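# Move both cartons flat onto the low platform

## Task

Get both cartons lying flat on the low platform, each fully supported (no part sticking out past any platform edge) and neither resting on the other. They must stay there on their own without the robot holding them, so finish by releasing suction and pulling both cups away.

## Robot and tools

Robot: two six-joint arms, left_arm and right_arm, each ending in a suction cup tool. The scene frame has its origin on the table top midway between the arms, +z up, +x pointing out over the table, and left_arm on the +y side; the names do not describe image sides. Bases: left_arm at (-0.013, +0.361, 0) m, right_arm at (-0.016, -0.424, 0) m, each turned slightly about z. The tracked point of each arm is the cup point, the centre of the cup rim; the cup faces along that point's +z axis. About 4 cm behind the rim the tool body and camera widen to roughly 9 cm sideways, so leave clearance there. Printed cup positions can be somewhat off when an arm is stretched far.

The row: every motion argument is one flat list of 14 numbers, each in [-1, 1], covering both arms even if one stays still. Order: left dx, dy, dz, rx, ry, rz, left suction, then right dx, dy, dz, rx, ry, rz, right suction. The first six per arm are an offset, not a pose, expressed in that cup point's own axes. Scale: 1.0 equals 0.6 m for dx/dy/dz and 180 degrees for rotation; rx, ry, rz form a single rotation vector. The offset is counted from the cup pose printed in the most recent result that shows it; before any result in the scene, and for second or later calls within one reply, it is counted from where the cup is when the action begins. Consequently all zeros is not a pause: it pulls the arm back to that reference. To keep an arm in place, send in a reply's first call whatever offset returns it to where you want it, and zeros in any further calls of that reply. Suction: a value above 0.01 switches it on, 0.01 or below switches it off, and the last setting persists, so repeat the current value for a tool you do not want to change.

execute_actions takes {"actions": [...]} holding at most one item, plus optional "pictures" (true/false). An empty list just reports the state. {"rows": [[14 numbers], ...], "steps": n} runs n control steps (1 to 15, default 15, each 1/30 s); row k applies at step k, the final row repeats for leftover steps, and every row is measured from the same reference, not from the row before. {"steps": n} without rows is a wait of up to 300 steps, counted from the previous result, so time spent composing a reply eats into it. A refused call does nothing.

move takes "target" (one 14-number row as above) and optional "speed" in m/s, 0.002 to 0.5, default 0.25; rotation is capped at twice that value in rad/s. Each cup point travels a straight line toward its target, both paths finishing together in 0.5 to 10 s (cut off at 10 s). Paths ignore obstacles and the other arm, the cup can trail or stray and may exceed the speed near full extension. Faster contact hits harder, and aiming further past a contact pushes harder. Suction values are applied at the start and are not awaited. The result adds a move: line with the ending (done, off_target, moving, held, fault), any limits (paced means the sent pose was clipped; held means a check blocked steps, after which the arm may lurch fast) and each cup's distance to its target; if only one arm is named, the other finished fine.

wait takes "seconds" from 0 to 10 and sends nothing. zoom_image takes "camera" (cam_left_wrist or cam_right_wrist) and "region" [x0, y0, x1, y1] in pixels of that 616x616 image, top-left origin, at most 504 by 504. read_manual returns only licence texts. finished_scene takes "scene", the current scene number; it is final and reports whether the goal holds.

Control details: each step the commanded pose is clipped to within 70 mm and 16 degrees of the measured pose, then inverse kinematics follows it, favouring position over orientation. Far targets may need several actions; after an action the arm continues only to its last clipped pose, so read the result and command the remainder. A Hand target line shows where each cup is currently being driven. A pose unreachable line names an arm whose command was altered by the clearance check; HELD marks steps where commands were withheld. The simulation keeps running while you compose replies.

Results: the state line gives, per arm, cup position (m), quaternion wxyz and velocities in the scene frame, plus joint positions and torques (torques carry offsets and noise). suction_measured near 0 means no seal; an airtight grip settles at 0.83 or more; leaks lower it. part_present turns 1 at 0.50 and back to 0 below 0.45.

Gripping: switch suction on and press the 36 mm rim squarely onto a flat, smooth face so it contacts all round; holes, seams or the carton's edge under the rim leak. Under vacuum the cup shortens, so a held item sits up to about 12 mm nearer the tool than the cup point suggests, and suction can even lift a resting item. To release, set the carton down so it rests on the platform, switch suction off, then back off more than 15 mm. If the cup grabs the table, turn suction off to free it.

Avoid: knocking anything off the table (task fails), drops, slams, hard impacts or strong pressing, and arms touching each other. Contact torque reaching a joint limit (waist and shoulder 57, elbow 47.5, forearm roll 25.6, wrist pitch and wrist roll 18 N m) stops that arm, backs it off and holds it 10 s. Holding loads heats motors: a warning appears at 65 °C and the arm brakes at 80 °C. Loose items may get brief random shoves. Wrist cameras look along their +z, with +x right and +y down in the image, possibly offset by up to 18 mm and tilted up to 11 degrees.

Each tool is called after "Request:" as name([rows], argument=value, ...), one row to a line, values as JSON.

## Session

I'll start by looking at the current state.

Request:
execute_actions(actions=[])

Scene clock: 0.00 s of 5000.00 s.
left_arm: end_effector_position=(+0.5787, +0.2601, +0.2447) suction_measured=0.00 part_present=0 end_effector_quat_wxyz=(-0.000, -0.175, +0.985, +0.000) end_effector_velocity=(-0.000, -0.000, -0.000) end_effector_angular_velocity=(-0.000, +0.001, +0.000) | right_arm: end_effector_position=(+0.5832, -0.3895, +0.2445) suction_measured=0.00 part_present=0 end_effector_quat_wxyz=(+0.001, +0.230, +0.973, -0.000) end_effector_velocity=(+0.001, -0.000, +0.001) end_effector_angular_velocity=(-0.000, -0.002, -0.000)
Joint positions: left_arm=[-0.002 -0.532 -1.295  0.001 -0.763 -2.093] | right_arm=[ 0.003 -0.53  -1.291 -0.002 -0.76  -1.048]
Joint velocities: left_arm=[-0.    -0.001  0.    -0.001 -0.     0.   ] | right_arm=[-0.     0.    -0.001 -0.     0.001  0.001]
Joint torques (N m, as the arm reports them, + toward a larger angle): no reading
Motor temperatures (°C, as the motors report them): left_arm=[27 24 29 27 28 30] | right_arm=[23 25 26 26 27 31]
Hand target (left_arm): +0.579, +0.260, +0.245; -0.000, -0.175, +0.985, +0.000
Hand target (right_arm): +0.583, -0.389, +0.244; +0.001, +0.230, +0.973, -0.000

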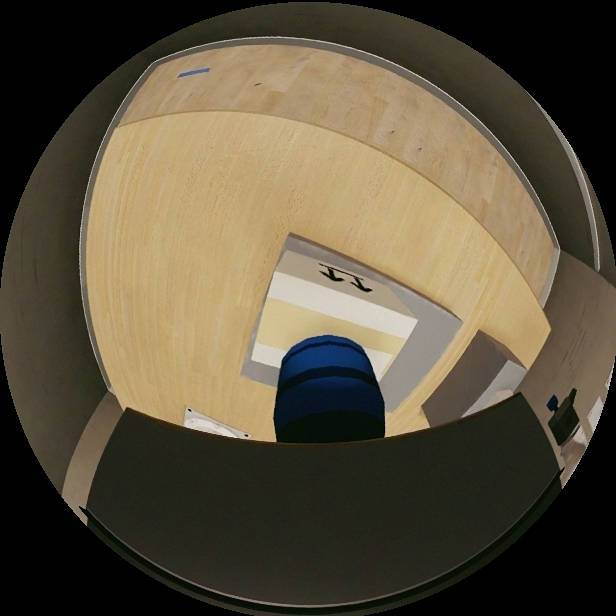

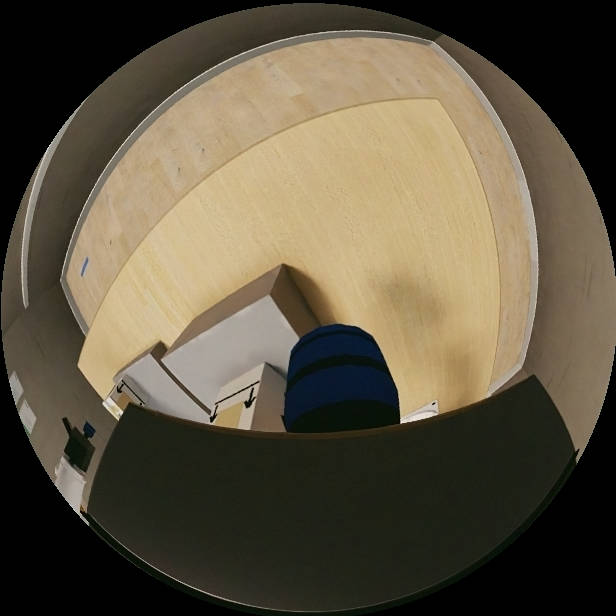

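Request:
zoom_image(camera="cam_left_wrist", region=[200, 180, 616, 500])

Request:
zoom_image(camera="cam_right_wrist", region=[0, 220, 420, 520])

Region (200, 180, 616, 500) of cam_left_wrist's 616x616 image, scaled by 1.212, with more detail than that image has; it fills the top 388 rows of this view, and the rest is white.

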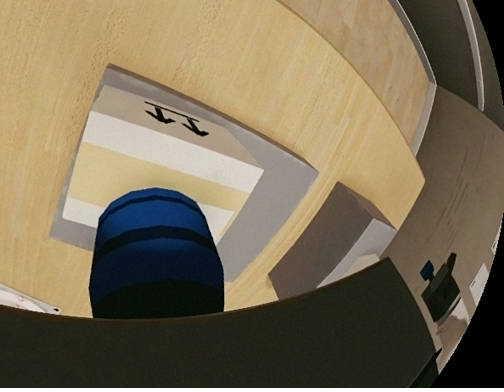

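Region (0, 220, 420, 520) of cam_right_wrist's 616x616 image, scaled by 1.200, with more detail than that image has; it fills the top 360 rows of this view, and the rest is white.

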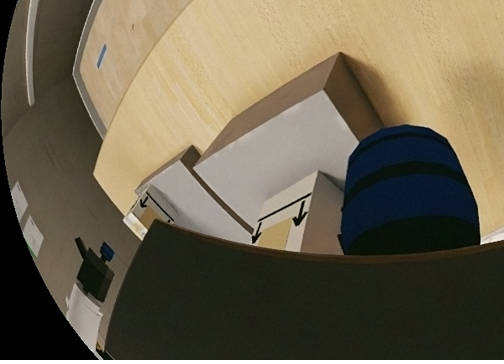

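Request:
move(target=[0,0,-0.3,0,0,0,0, 0,0,-0.3,0,0,0,0], speed=0.3)

Scene clock: 60.47 s of 5000.00 s.
left_arm: end_effector_position=(+0.5781, +0.2602, +0.4244) suction_measured=0.00 part_present=0 end_effector_quat_wxyz=(-0.000, -0.175, +0.984, +0.000) end_effector_velocity=(+0.000, -0.000, +0.004) end_effector_angular_velocity=(+0.000, -0.002, -0.000) | right_arm: end_effector_position=(+0.5828, -0.3896, +0.4240) suction_measured=0.00 part_present=0 end_effector_quat_wxyz=(+0.001, +0.230, +0.973, -0.001) end_effector_velocity=(-0.000, +0.000, +0.003) end_effector_angular_velocity=(+0.001, +0.000, -0.000)
Joint positions: left_arm=[-0.002 -0.398 -1.523  0.001 -1.126 -2.093] | right_arm=[ 0.003 -0.396 -1.52  -0.002 -1.123 -1.048]
Joint velocities: left_arm=[-0.     0.001 -0.006  0.001 -0.006 -0.   ] | right_arm=[-0.     0.001 -0.004  0.002 -0.005 -0.001]
Joint torques (N m, as the arm reports them, + toward a larger angle): left_arm=[ -4.08  40.33 -28.47   1.75  -0.67  -0.72] | right_arm=[ -3.21  43.13 -17.15   0.57   0.26  -0.03]
Motor temperatures (°C, as the motors report them): left_arm=[27 24 29 27 28 30] | right_arm=[23 25 26 26 27 31]
Hand target (left_arm): +0.578, +0.260, +0.425; -0.000, -0.175, +0.984, +0.000
Hand target (right_arm): +0.583, -0.390, +0.424; +0.001, +0.230, +0.973, -0.001
Off the commanded pose (left_arm): 0.001 m, 0 deg.
Off the commanded pose (right_arm): 0.001 m, 0 deg.
After step 90, 56.30 s passed at rest.
move: done

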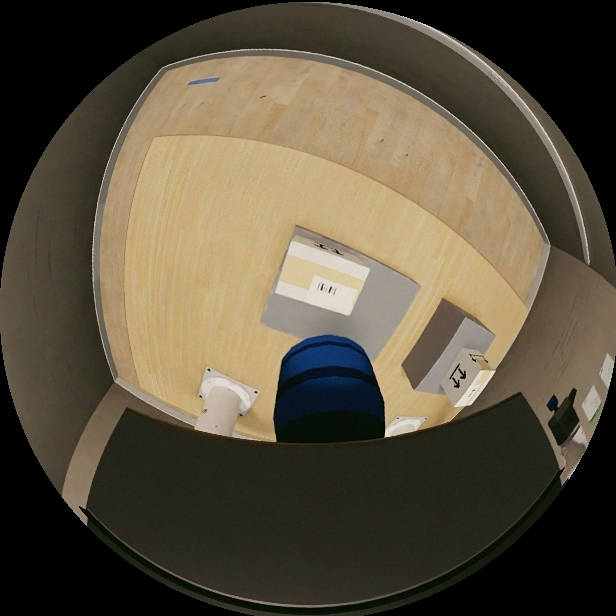

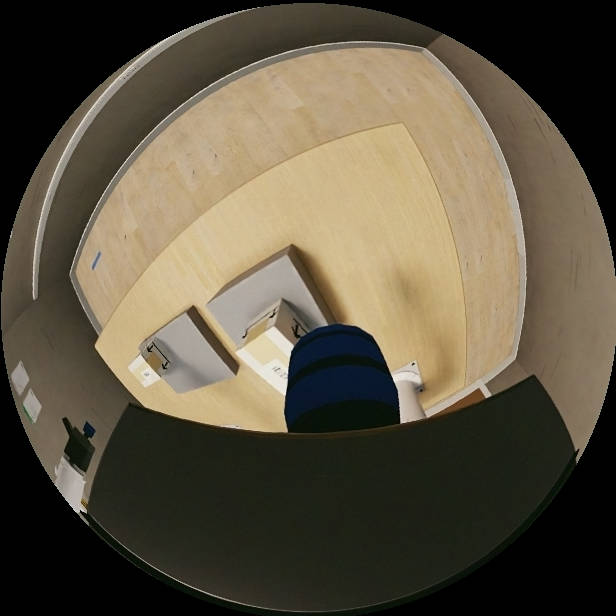

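Request:
zoom_image(camera="cam_left_wrist", region=[240, 200, 540, 440])

Request:
zoom_image(camera="cam_right_wrist", region=[80, 220, 380, 460])

Region (240, 200, 540, 440) of cam_left_wrist's 616x616 image, scaled by 1.680, with more detail than that image has; it fills the top 403 rows of this view, and the rest is white.

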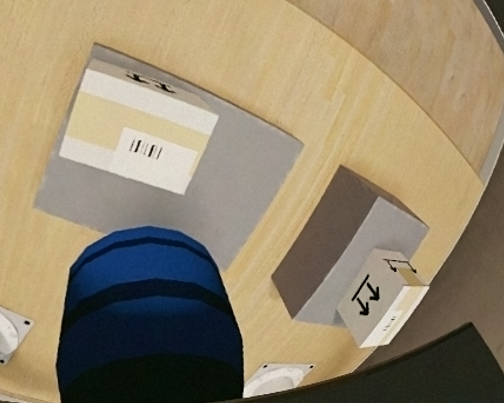

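Region (80, 220, 380, 460) of cam_right_wrist's 616x616 image, scaled by 1.680, with more detail than that image has; it fills the top 403 rows of this view, and the rest is white.

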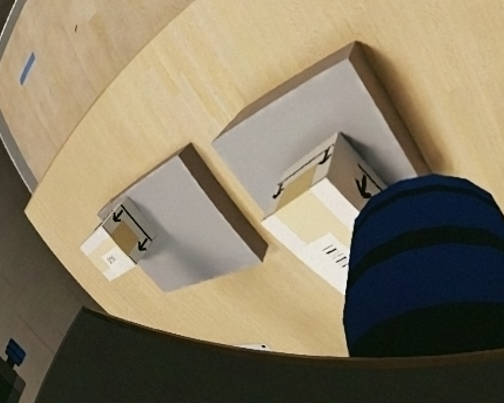

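Request:
zoom_image(camera="cam_left_wrist", region=[250, 210, 430, 360])

Request:
zoom_image(camera="cam_left_wrist", region=[390, 280, 520, 420])

Region (250, 210, 430, 360) of cam_left_wrist's 616x616 image, scaled by 2.800, with more detail than that image has.

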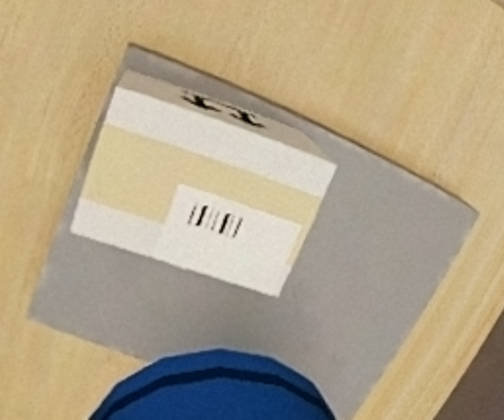

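Region (390, 280, 520, 420) of cam_left_wrist's 616x616 image, scaled by 3.600, with more detail than that image has; it fills the left 468 columns of this view, and the rest is white.

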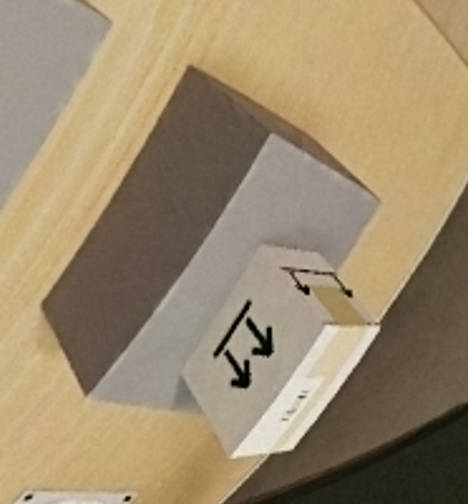

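Request:
zoom_image(camera="cam_right_wrist", region=[190, 230, 450, 440])

Request:
zoom_image(camera="cam_left_wrist", region=[170, 340, 450, 450])

Region (190, 230, 450, 440) of cam_right_wrist's 616x616 image, scaled by 1.938, with more detail than that image has; it fills the top 407 rows of this view, and the rest is white.

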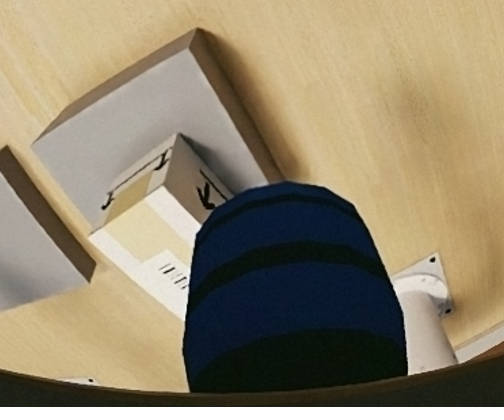

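Region (170, 340, 450, 450) of cam_left_wrist's 616x616 image, scaled by 1.800, with more detail than that image has; it fills the top 198 rows of this view, and the rest is white.

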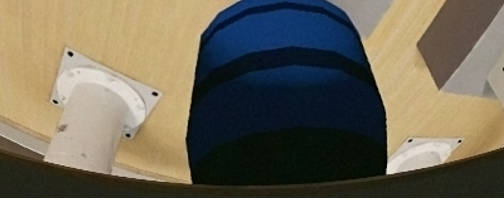

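Request:
move(target=[0.03,0.40,0.083,0,0,0,0, 0.29,-0.05,0.15,0,0,0,0], speed=0.3)

Scene clock: 181.90 s of 5000.00 s.
left_arm: end_effector_position=(+0.4781, +0.4789, +0.3746) suction_measured=0.00 part_present=0 end_effector_quat_wxyz=(-0.000, -0.175, +0.985, +0.000) end_effector_velocity=(-0.001, +0.002, +0.000) end_effector_angular_velocity=(-0.001, -0.002, +0.001) | right_arm: end_effector_position=(+0.4142, -0.3383, +0.3338) suction_measured=0.00 part_present=0 end_effector_quat_wxyz=(+0.001, +0.230, +0.973, -0.000) end_effector_velocity=(-0.001, +0.001, -0.000) end_effector_angular_velocity=(-0.000, -0.002, +0.001)
Joint positions: left_arm=[ 0.402 -0.182 -1.141  0.001 -0.96  -1.689] | right_arm=[ 0.142 -0.049 -0.899 -0.002 -0.848 -0.909]
Joint velocities: left_arm=[ 0.004  0.001  0.001 -0.001  0.001  0.004] | right_arm=[ 0.002  0.003  0.003 -0.001  0.003  0.002]
Joint torques (N m, as the arm reports them, + toward a larger angle): left_arm=[ -1.01  32.07 -27.15   2.45  -0.52  -0.41] | right_arm=[ -2.89  26.94 -16.25   0.26   0.22  -0.09]
Motor temperatures (°C, as the motors report them): left_arm=[27 24 29 27 28 30] | right_arm=[23 26 27 26 27 31]
Hand target (left_arm): +0.478, +0.479, +0.375; -0.000, -0.175, +0.985, +0.000
Hand target (right_arm): +0.414, -0.338, +0.334; +0.001, +0.230, +0.973, -0.000
Off the commanded pose (left_arm): 0.000 m, 0 deg.
Off the commanded pose (right_arm): 0.001 m, 0 deg.
After step 90, 117.00 s passed at rest.
move: done

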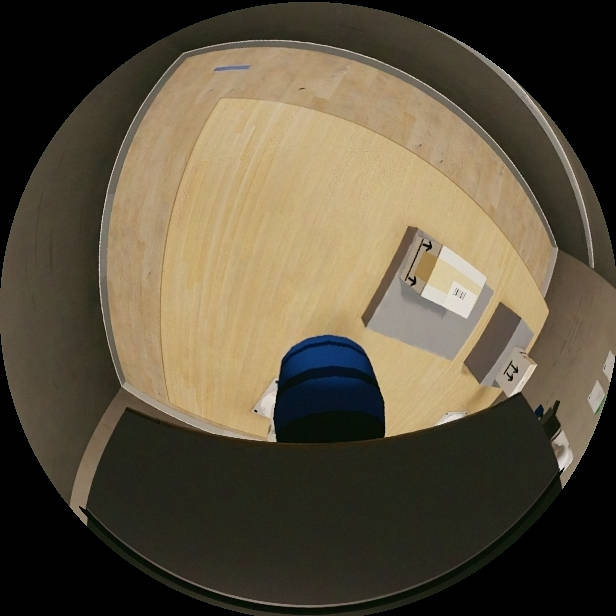

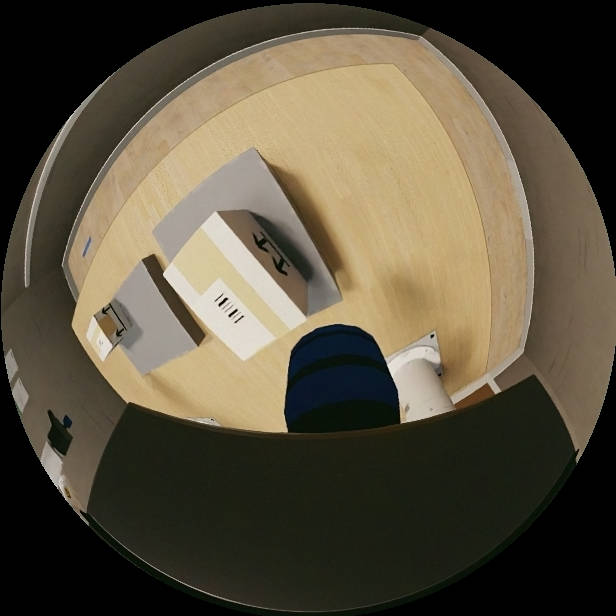

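Request:
move(target=[0,0,0,0,0,0,0, 0.02,0.135,0.04,0,0,0,0], speed=0.25)

Scene clock: 229.60 s of 5000.00 s.
left_arm: end_effector_position=(+0.4781, +0.4789, +0.3746) suction_measured=0.00 part_present=0 end_effector_quat_wxyz=(-0.000, -0.175, +0.985, +0.000) end_effector_velocity=(+0.000, -0.000, +0.000) end_effector_angular_velocity=(-0.001, -0.001, +0.000) | right_arm: end_effector_position=(+0.4399, -0.2607, +0.3100) suction_measured=0.00 part_present=0 end_effector_quat_wxyz=(+0.001, +0.230, +0.973, -0.000) end_effector_velocity=(+0.000, +0.001, -0.001) end_effector_angular_velocity=(-0.002, +0.002, -0.001)
Joint positions: left_arm=[ 0.402 -0.182 -1.141  0.001 -0.96  -1.689] | right_arm=[ 0.29  -0.186 -0.994 -0.002 -0.806 -0.762]
Joint velocities: left_arm=[-0.     0.    -0.    -0.001  0.    -0.   ] | right_arm=[ 0.003 -0.004 -0.002 -0.001 -0.001  0.004]
Joint torques (N m, as the arm reports them, + toward a larger angle): left_arm=[ -1.51  32.34 -27.11   0.85  -0.57  -0.4 ] | right_arm=[ -1.3   32.72 -16.47   0.26   0.07  -0.01]
Motor temperatures (°C, as the motors report them): left_arm=[27 24 29 27 28 30] | right_arm=[23 25 27 26 27 31]
Hand target (left_arm): +0.478, +0.479, +0.375; -0.000, -0.175, +0.985, +0.000
Hand target (right_arm): +0.440, -0.260, +0.310; +0.001, +0.230, +0.973, -0.000
Off the commanded pose (left_arm): 0.000 m, 0 deg.
Off the commanded pose (right_arm): 0.000 m, 0 deg.
After step 90, 43.77 s passed at rest.
move: done

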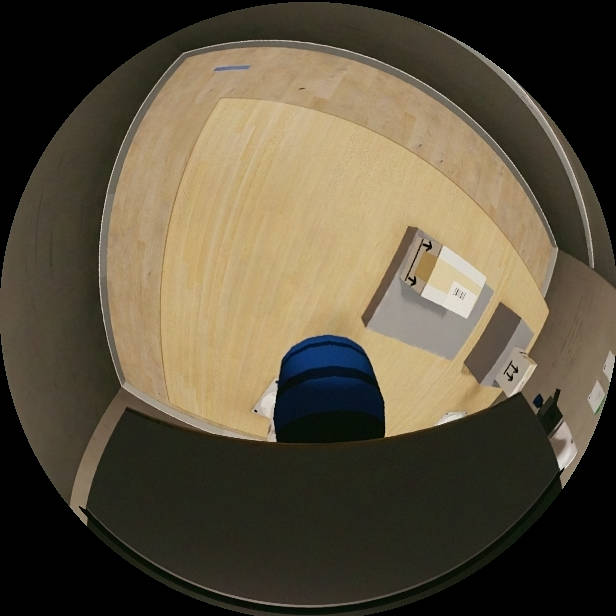

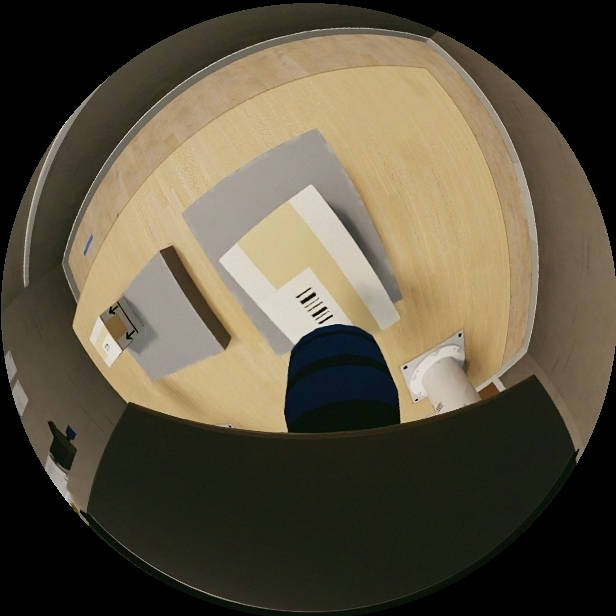

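Request:
move(target=[0,0,0,0,0,0,0, 0.01,0.013,0.11,0,0,0,1], speed=0.15)

Scene clock: 255.33 s of 5000.00 s.
left_arm: end_effector_position=(+0.4781, +0.4789, +0.3746) suction_measured=0.00 part_present=0 end_effector_quat_wxyz=(-0.000, -0.175, +0.985, +0.000) end_effector_velocity=(-0.000, +0.000, -0.000) end_effector_angular_velocity=(-0.001, +0.001, +0.002) | right_arm: end_effector_position=(+0.4382, -0.2509, +0.2443) suction_measured=0.00 part_present=0 end_effector_quat_wxyz=(+0.001, +0.230, +0.973, -0.000) end_effector_velocity=(-0.000, -0.000, -0.002) end_effector_angular_velocity=(-0.002, +0.001, +0.002)
Joint positions: left_arm=[ 0.402 -0.182 -1.141  0.001 -0.96  -1.689] | right_arm=[ 0.31  -0.274 -0.935 -0.002 -0.66  -0.742]
Joint velocities: left_arm=[ 0.001 -0.001 -0.    -0.001 -0.    -0.   ] | right_arm=[ 0.001 -0.003  0.001 -0.002  0.003  0.   ]
Joint torques (N m, as the arm reports them, + toward a larger angle): left_arm=[ -1.42  28.74 -28.4    1.79  -0.41  -0.47] | right_arm=[ -2.49  35.46 -15.38   0.55   0.04  -0.15]
Motor temperatures (°C, as the motors report them): left_arm=[27 24 29 27 28 30] | right_arm=[23 25 27 26 27 31]
Hand target (left_arm): +0.478, +0.479, +0.375; -0.000, -0.175, +0.985, +0.000
Hand target (right_arm): +0.438, -0.251, +0.244; +0.001, +0.230, +0.973, -0.000
Off the commanded pose (left_arm): 0.000 m, 0 deg.
Off the commanded pose (right_arm): 0.000 m, 0 deg.
After step 90, 21.80 s passed at rest.
move: done

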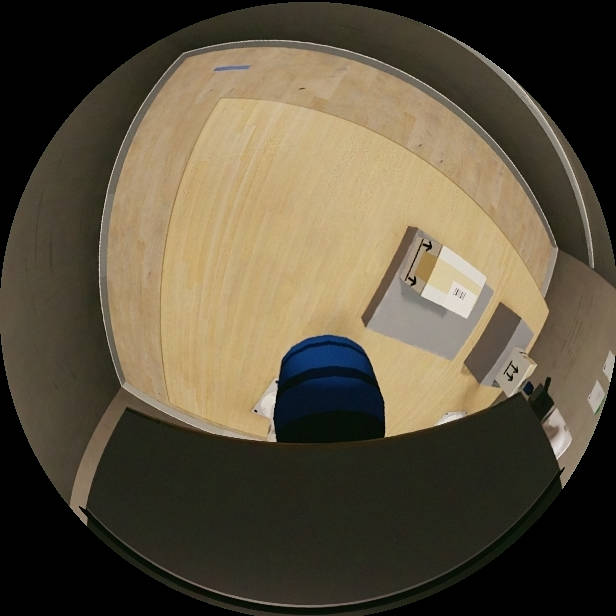

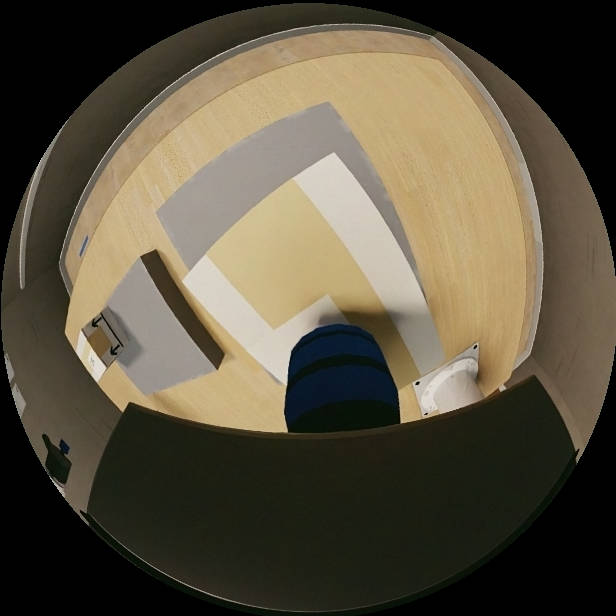

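Request:
move(target=[0,0,0,0,0,0,1e-9, 0,0,0.045,0,0,0,1], speed=0.03)

Scene clock: 270.37 s of 5000.00 s.
left_arm: end_effector_position=(+0.4781, +0.4789, +0.3746) suction_measured=0.00 part_present=0 end_effector_quat_wxyz=(-0.000, -0.175, +0.985, +0.000) end_effector_velocity=(+0.000, -0.000, +0.001) end_effector_angular_velocity=(-0.000, -0.002, +0.001) | right_arm: end_effector_position=(+0.4381, -0.2509, +0.2174) suction_measured=0.94 part_present=1 end_effector_quat_wxyz=(+0.001, +0.230, +0.973, -0.000) end_effector_velocity=(+0.002, +0.001, -0.001) end_effector_angular_velocity=(+0.002, -0.005, +0.001)
Joint positions: left_arm=[ 0.402 -0.182 -1.141  0.001 -0.96  -1.689] | right_arm=[ 0.31  -0.315 -0.916 -0.002 -0.6   -0.742]
Joint velocities: left_arm=[ 0.     0.001 -0.    -0.001  0.001 -0.   ] | right_arm=[ 0.    -0.002 -0.001 -0.001  0.007  0.   ]
Joint torques (N m, as the arm reports them, + toward a larger angle): left_arm=[ -2.3   30.39 -27.97   2.47  -0.5   -0.48] | right_arm=[ -1.96  40.   -15.62   0.32   0.14  -0.1 ]
Motor temperatures (°C, as the motors report them): left_arm=[27 24 29 27 28 30] | right_arm=[23 25 27 26 27 31]
Hand target (left_arm): +0.478, +0.479, +0.375; -0.000, -0.175, +0.985, +0.000
Hand target (right_arm): +0.438, -0.251, +0.217; +0.001, +0.230, +0.973, +0.000
Off the commanded pose (left_arm): 0.000 m, 0 deg.
Off the commanded pose (right_arm): 0.000 m, 0 deg.
After step 90, 10.83 s passed at rest.
move: done

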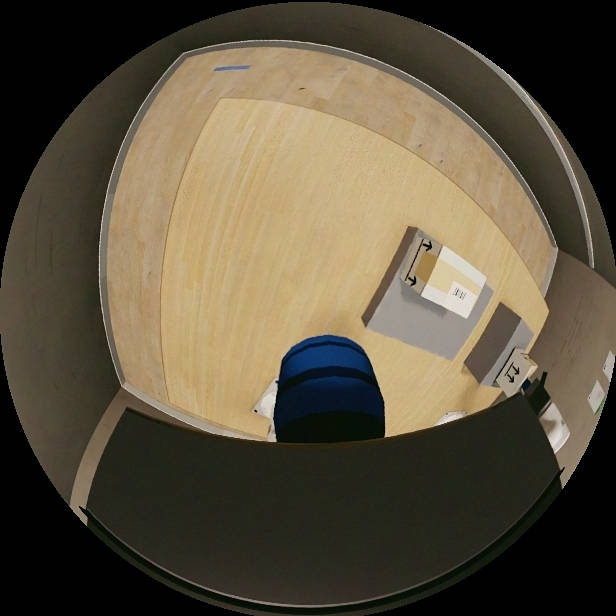

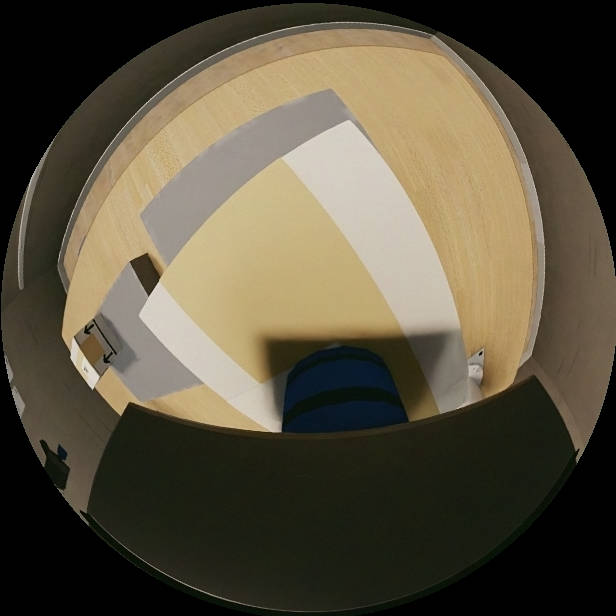

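Request:
move(target=[0,0,0,0,0,0,1e-9, 0,0,-0.08,0,0,0,1], speed=0.05)

Scene clock: 279.90 s of 5000.00 s.
left_arm: end_effector_position=(+0.4781, +0.4789, +0.3746) suction_measured=0.00 part_present=0 end_effector_quat_wxyz=(-0.000, -0.175, +0.985, +0.000) end_effector_velocity=(+0.000, -0.000, -0.000) end_effector_angular_velocity=(-0.001, +0.001, -0.001) | right_arm: end_effector_position=(+0.4381, -0.2510, +0.2652) suction_measured=0.98 part_present=1 end_effector_quat_wxyz=(+0.001, +0.230, +0.973, -0.000) end_effector_velocity=(+0.000, -0.000, +0.001) end_effector_angular_velocity=(-0.001, -0.000, +0.002)
Joint positions: left_arm=[ 0.402 -0.182 -1.141  0.001 -0.96  -1.689] | right_arm=[ 0.31  -0.245 -0.952 -0.002 -0.706 -0.742]
Joint velocities: left_arm=[-0.001 -0.001 -0.    -0.    -0.     0.   ] | right_arm=[ 0.     0.002 -0.001 -0.001 -0.003 -0.001]
Joint torques (N m, as the arm reports them, + toward a larger angle): left_arm=[ -0.18  33.13 -28.35   1.65  -0.32  -0.44] | right_arm=[ -2.41  37.34 -16.73   0.2    0.13  -0.12]
Motor temperatures (°C, as the motors report them): left_arm=[27 24 29 27 28 30] | right_arm=[23 25 27 26 27 31]
Hand target (left_arm): +0.478, +0.479, +0.375; -0.000, -0.175, +0.985, +0.000
Hand target (right_arm): +0.438, -0.251, +0.265; +0.001, +0.230, +0.973, -0.000
Off the commanded pose (left_arm): 0.000 m, 0 deg.
Off the commanded pose (right_arm): 0.000 m, 0 deg.
After step 90, 5.20 s passed at rest.
move: done

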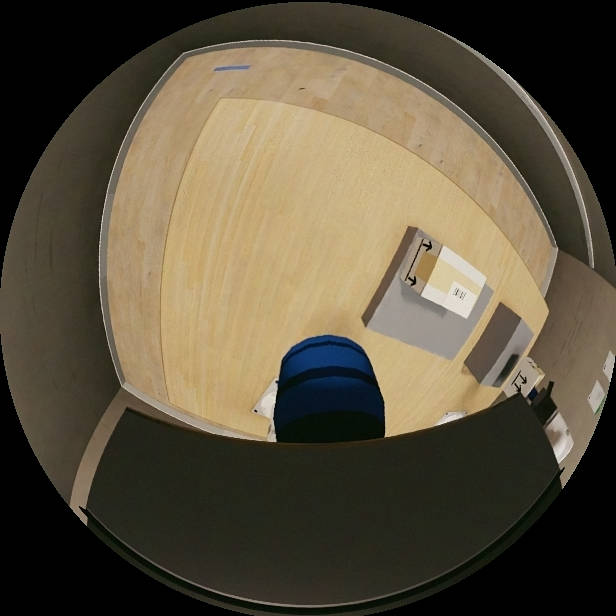

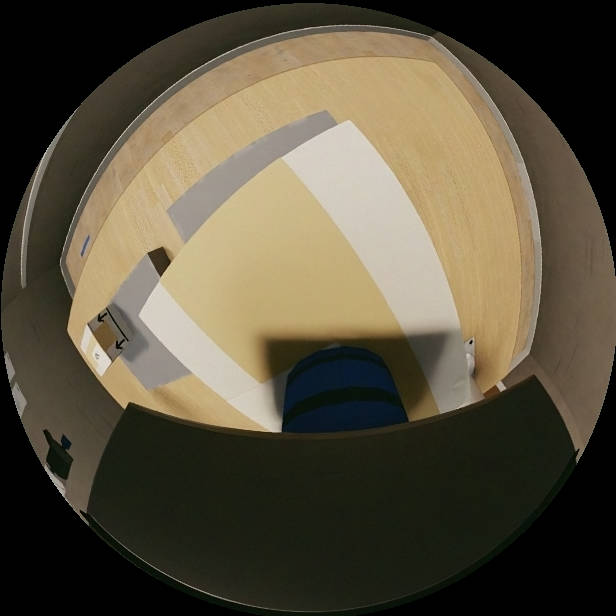

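Request:
move(target=[0,0,0,0,0,0,1e-9, 0.214,0.509,0,0,0,0.072,1], speed=0.2)

Scene clock: 364.60 s of 5000.00 s.
left_arm: end_effector_position=(+0.4781, +0.4789, +0.3746) suction_measured=0.00 part_present=0 end_effector_quat_wxyz=(-0.000, -0.175, +0.985, +0.000) end_effector_velocity=(+0.000, -0.000, -0.000) end_effector_angular_velocity=(-0.002, +0.000, +0.002) | right_arm: end_effector_position=(+0.4608, +0.0793, +0.2658) suction_measured=0.98 part_present=1 end_effector_quat_wxyz=(+0.001, +0.338, +0.941, +0.000) end_effector_velocity=(+0.000, +0.001, -0.001) end_effector_angular_velocity=(-0.004, +0.001, -0.001)
Joint positions: left_arm=[ 0.402 -0.182 -1.141  0.001 -0.96  -1.689] | right_arm=[ 0.758 -0.737 -1.663 -0.002 -0.925 -0.067]
Joint velocities: left_arm=[ 0.    -0.001 -0.    -0.002 -0.    -0.   ] | right_arm=[ 0.002 -0.006 -0.008 -0.002 -0.005  0.004]
Joint torques (N m, as the arm reports them, + toward a larger angle): left_arm=[ -3.61  28.55 -28.57   1.51  -0.45  -0.25] | right_arm=[ -3.14  58.31 -18.03   0.1    0.2   -0.13]
Motor temperatures (°C, as the motors report them): left_arm=[27 24 29 27 28 30] | right_arm=[23 25 27 26 27 31]
Hand target (left_arm): +0.478, +0.479, +0.375; -0.000, -0.175, +0.985, +0.000
Hand target (right_arm): +0.461, +0.080, +0.266; +0.001, +0.338, +0.941, +0.000
Off the commanded pose (left_arm): 0.000 m, 0 deg.
Off the commanded pose (right_arm): 0.001 m, 0 deg.
After step 90, 79.50 s passed at rest.
move: done

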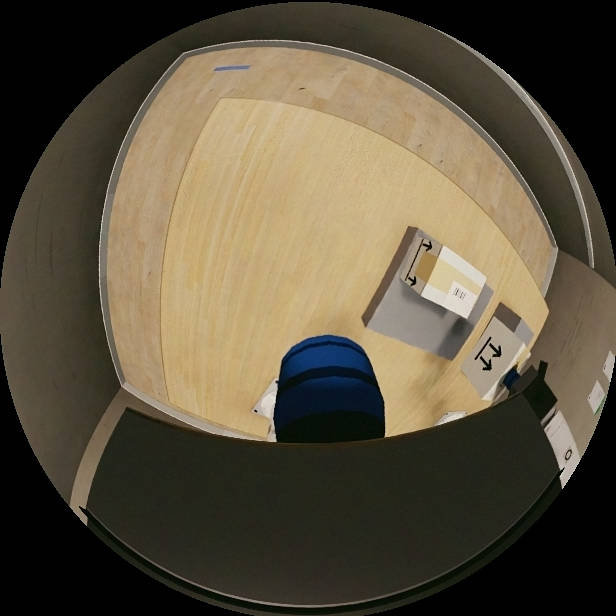

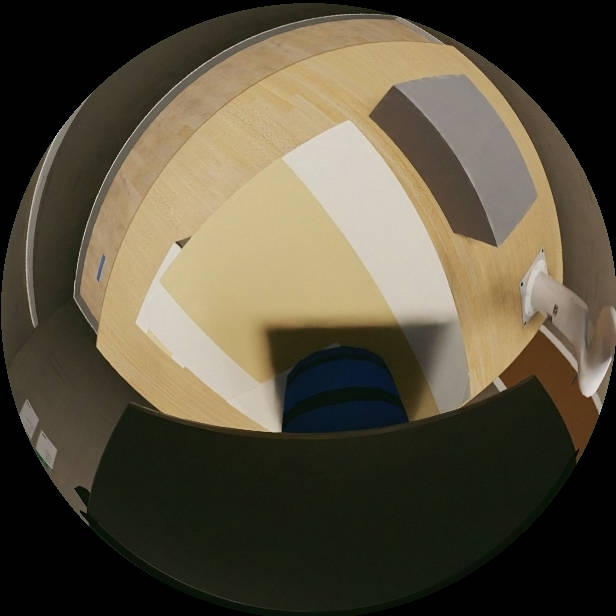

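Request:
move(target=[0,0,0,0,0,0,1e-9, 0,0,0.135,0,0,0,1], speed=0.12)

Request:
zoom_image(camera="cam_left_wrist", region=[350, 210, 570, 420])

Scene clock: 377.20 s of 5000.00 s.
left_arm: end_effector_position=(+0.4781, +0.4789, +0.3746) suction_measured=0.00 part_present=0 end_effector_quat_wxyz=(-0.000, -0.175, +0.985, +0.000) end_effector_velocity=(-0.000, -0.000, +0.000) end_effector_angular_velocity=(-0.000, +0.000, +0.000) | right_arm: end_effector_position=(+0.4609, +0.0795, +0.1852) suction_measured=0.98 part_present=1 end_effector_quat_wxyz=(+0.001, +0.338, +0.941, +0.001) end_effector_velocity=(-0.000, -0.000, -0.003) end_effector_angular_velocity=(-0.002, +0.001, +0.002)
Joint positions: left_arm=[ 0.402 -0.182 -1.141  0.001 -0.96  -1.689] | right_arm=[ 0.758 -0.819 -1.607 -0.002 -0.786 -0.067]
Joint velocities: left_arm=[-0.     0.    -0.    -0.001 -0.     0.   ] | right_arm=[ 0.    -0.003  0.002 -0.001  0.003 -0.001]
Joint torques (N m, as the arm reports them, + toward a larger angle): left_arm=[ -1.39  33.55 -27.88   1.3   -0.67  -0.3 ] | right_arm=[ -1.54  62.   -17.15   0.34  -0.01  -0.03]
Motor temperatures (°C, as the motors report them): left_arm=[27 24 29 27 28 30] | right_arm=[23 26 27 26 27 31]
Hand target (left_arm): +0.478, +0.479, +0.375; -0.000, -0.175, +0.985, +0.000
Hand target (right_arm): +0.461, +0.079, +0.185; +0.001, +0.338, +0.941, +0.000
Off the commanded pose (left_arm): 0.000 m, 0 deg.
Off the commanded pose (right_arm): 0.000 m, 0 deg.
After step 90, 8.50 s passed at rest.
move: done

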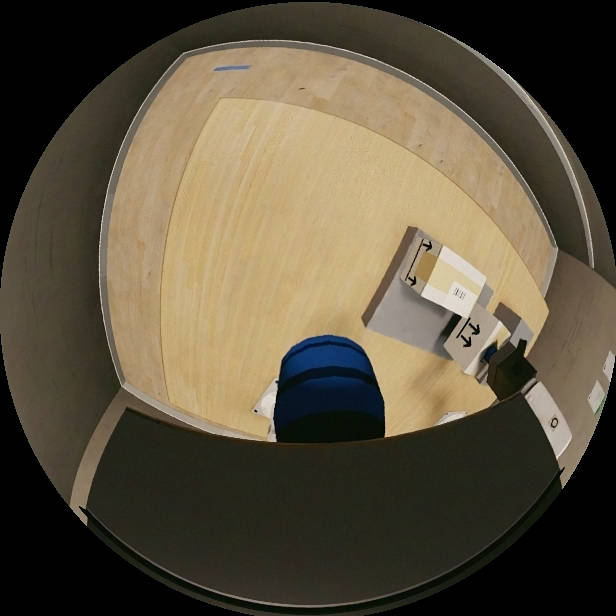

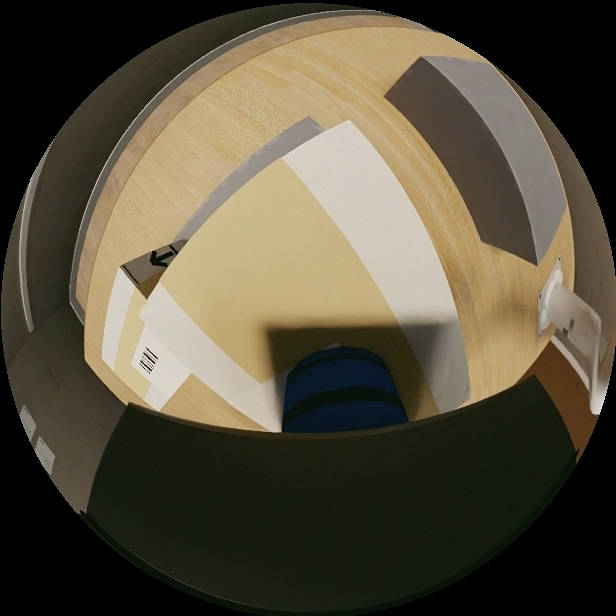

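Region (350, 210, 570, 420) of cam_left_wrist's 616x616 image, scaled by 2.291, with more detail than that image has; it fills the top 481 rows of this view, and the rest is white.

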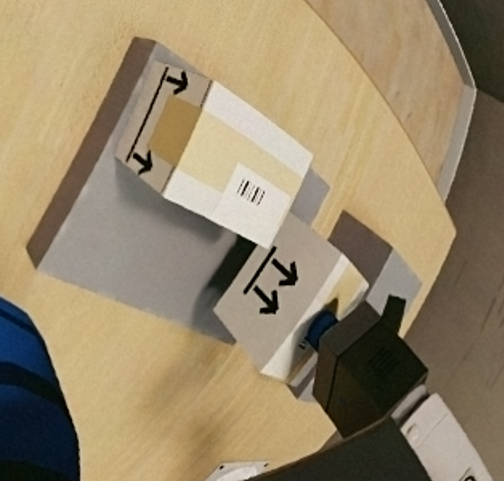

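Request:
zoom_image(camera="cam_right_wrist", region=[60, 90, 360, 420])

Region (60, 90, 360, 420) of cam_right_wrist's 616x616 image, scaled by 1.527, with more detail than that image has; it fills the left 458 columns of this view, and the rest is white.

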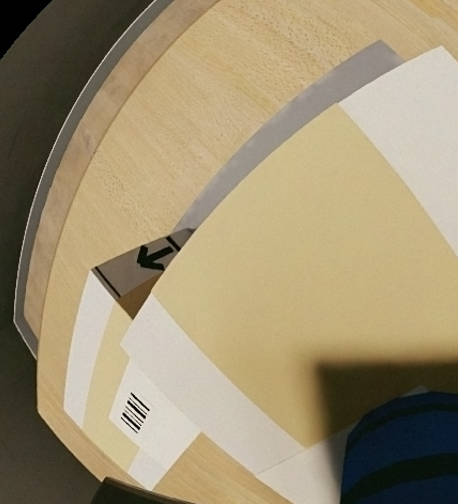

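Request:
move(target=[0,0,0,0,0,0,1e-9, 0,0,0.055,0,0,0,1], speed=0.04)

Request:
zoom_image(camera="cam_left_wrist", region=[350, 210, 570, 420])

Scene clock: 419.17 s of 5000.00 s.
left_arm: end_effector_position=(+0.4781, +0.4789, +0.3746) suction_measured=0.00 part_present=0 end_effector_quat_wxyz=(-0.000, -0.175, +0.985, +0.000) end_effector_velocity=(+0.000, -0.000, -0.000) end_effector_angular_velocity=(-0.001, +0.000, -0.000) | right_arm: end_effector_position=(+0.4610, +0.0797, +0.1524) suction_measured=0.98 part_present=1 end_effector_quat_wxyz=(+0.001, +0.338, +0.941, +0.001) end_effector_velocity=(+0.000, -0.000, -0.001) end_effector_angular_velocity=(+0.000, -0.000, -0.001)
Joint positions: left_arm=[ 0.402 -0.182 -1.141  0.001 -0.96  -1.689] | right_arm=[ 0.758 -0.86  -1.597 -0.002 -0.734 -0.067]
Joint velocities: left_arm=[-0.    -0.001 -0.    -0.001  0.     0.   ] | right_arm=[-0.001 -0.002 -0.001  0.     0.002  0.001]
Joint torques (N m, as the arm reports them, + toward a larger angle): left_arm=[ -1.6   34.31 -27.05   1.36  -0.57  -0.31] | right_arm=[ -2.68  61.6  -17.22   1.08   0.09  -0.18]
Motor temperatures (°C, as the motors report them): left_arm=[27 24 29 27 28 30] | right_arm=[23 26 27 26 27 31]
Hand target (left_arm): +0.478, +0.479, +0.375; -0.000, -0.175, +0.985, +0.000
Hand target (right_arm): +0.461, +0.080, +0.152; +0.001, +0.338, +0.941, +0.001
Off the commanded pose (left_arm): 0.000 m, 0 deg.
Off the commanded pose (right_arm): 0.000 m, 0 deg.
After step 90, 37.83 s passed at rest.
move: done

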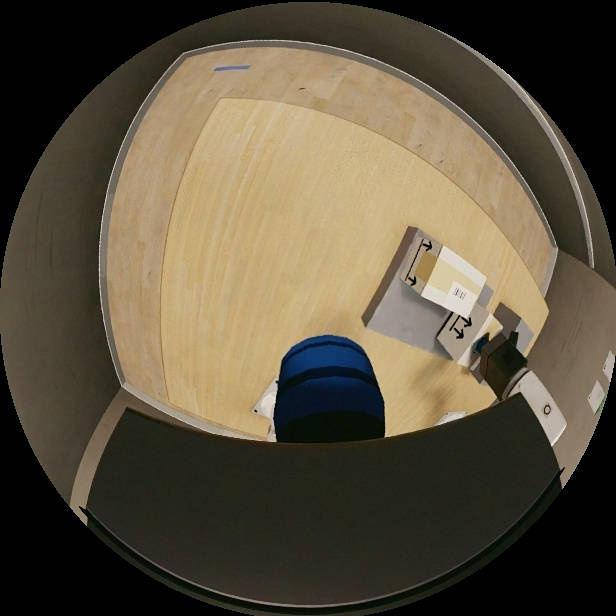

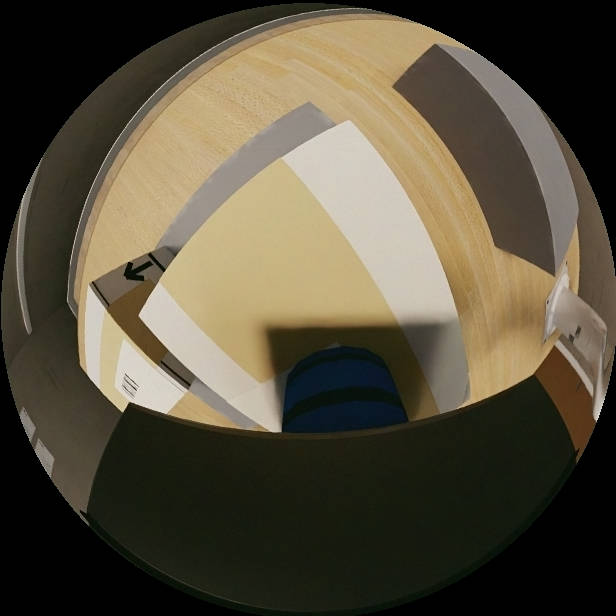

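Region (350, 210, 570, 420) of cam_left_wrist's 616x616 image, scaled by 2.291, with more detail than that image has; it fills the top 481 rows of this view, and the rest is white.

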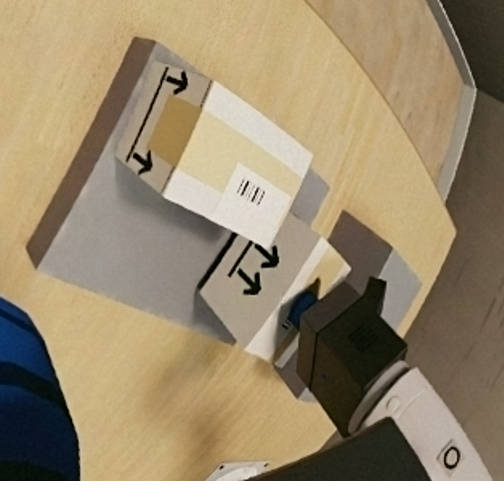

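Request:
execute_actions([
  {"rows": [[0,0,0,0,0,0,0,0,0,0.003,0,0,0,1],[0,0,0,0,0,0,0,0,0,0.005,0,0,0,1],[0,0,0,0,0,0,0,0,0,0.007,0,0,0,1],[0,0,0,0,0,0,0,0,0,0.009,0,0,0,1],[0,0,0,0,0,0,0,0,0,0.011,0,0,0,1],[0,0,0,0,0,0,0,0,0,0.013,0,0,0,1],[0,0,0,0,0,0,0,0,0,0.015,0,0,0,1],[0,0,0,0,0,0,0,0,0,0.017,0,0,0,1],[0,0,0,0,0,0,0,0,0,0.019,0,0,0,1],[0,0,0,0,0,0,0,0,0,0.021,0,0,0,1]], "steps": 15},
])

Scene clock: 432.47 s of 5000.00 s.
left_arm: end_effector_position=(+0.4781, +0.4789, +0.3746) suction_measured=0.00 part_present=0 end_effector_quat_wxyz=(-0.000, -0.175, +0.985, +0.000) end_effector_velocity=(-0.000, -0.000, +0.001) end_effector_angular_velocity=(-0.000, -0.001, -0.000) | right_arm: end_effector_position=(+0.4609, +0.0796, +0.1404) suction_measured=0.98 part_present=1 end_effector_quat_wxyz=(+0.001, +0.338, +0.941, +0.001) end_effector_velocity=(+0.000, +0.001, -0.007) end_effector_angular_velocity=(+0.002, -0.001, -0.000)
Joint positions: left_arm=[ 0.402 -0.182 -1.141  0.001 -0.96  -1.689] | right_arm=[ 0.758 -0.876 -1.594 -0.002 -0.716 -0.067]
Joint velocities: left_arm=[-0.     0.001  0.    -0.001 -0.     0.   ] | right_arm=[ 0.    -0.01   0.     0.001  0.013 -0.   ]
Joint torques (N m, as the arm reports them, + toward a larger angle): left_arm=[  2.43  30.62 -27.63   1.66  -0.43  -0.31] | right_arm=[ -2.98  65.58 -17.03   0.58  -0.07  -0.07]
Motor temperatures (°C, as the motors report them): left_arm=[27 24 29 27 28 30] | right_arm=[23 26 27 26 27 31]
Hand target (left_arm): +0.478, +0.479, +0.375; -0.000, -0.175, +0.985, +0.000
Hand target (right_arm): +0.461, +0.080, +0.140; +0.001, +0.338, +0.941, +0.001
Off the commanded pose (left_arm): 0.000 m, 0 deg.
Off the commanded pose (right_arm): 0.001 m, 0 deg.
Steps of this call (steps 1 to 90: nothing new was sent; then 9.80 s passed at rest; steps 91 to 105: all 15 steps of this action). Readings (end_effector_position | what the end effector reports):
91: left_arm (+0.4781, +0.4789, +0.3746) | right_arm (+0.4609, +0.0796, +0.1522) | left_arm suction_measured=0.00 part_present=0 | right_arm suction_measured=0.98 part_present=1
92: left_arm (+0.4781, +0.4789, +0.3746) | right_arm (+0.4610, +0.0797, +0.1520) | left_arm suction_measured=0.00 part_present=0 | right_arm suction_measured=0.98 part_present=1
94: left_arm (+0.4781, +0.4789, +0.3746) | right_arm (+0.4610, +0.0797, +0.1508) | left_arm suction_measured=0.00 part_present=0 | right_arm suction_measured=0.98 part_present=1
98: left_arm (+0.4781, +0.4789, +0.3746) | right_arm (+0.4609, +0.0796, +0.1465) | left_arm suction_measured=0.00 part_present=0 | right_arm suction_measured=0.98 part_present=1
105: the state above

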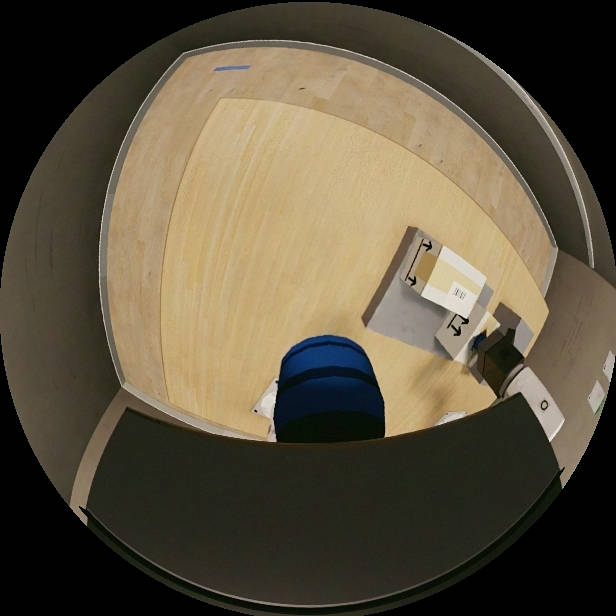

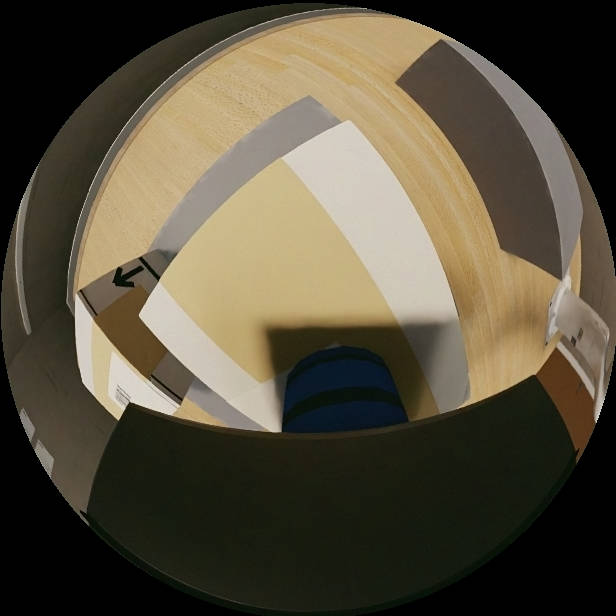

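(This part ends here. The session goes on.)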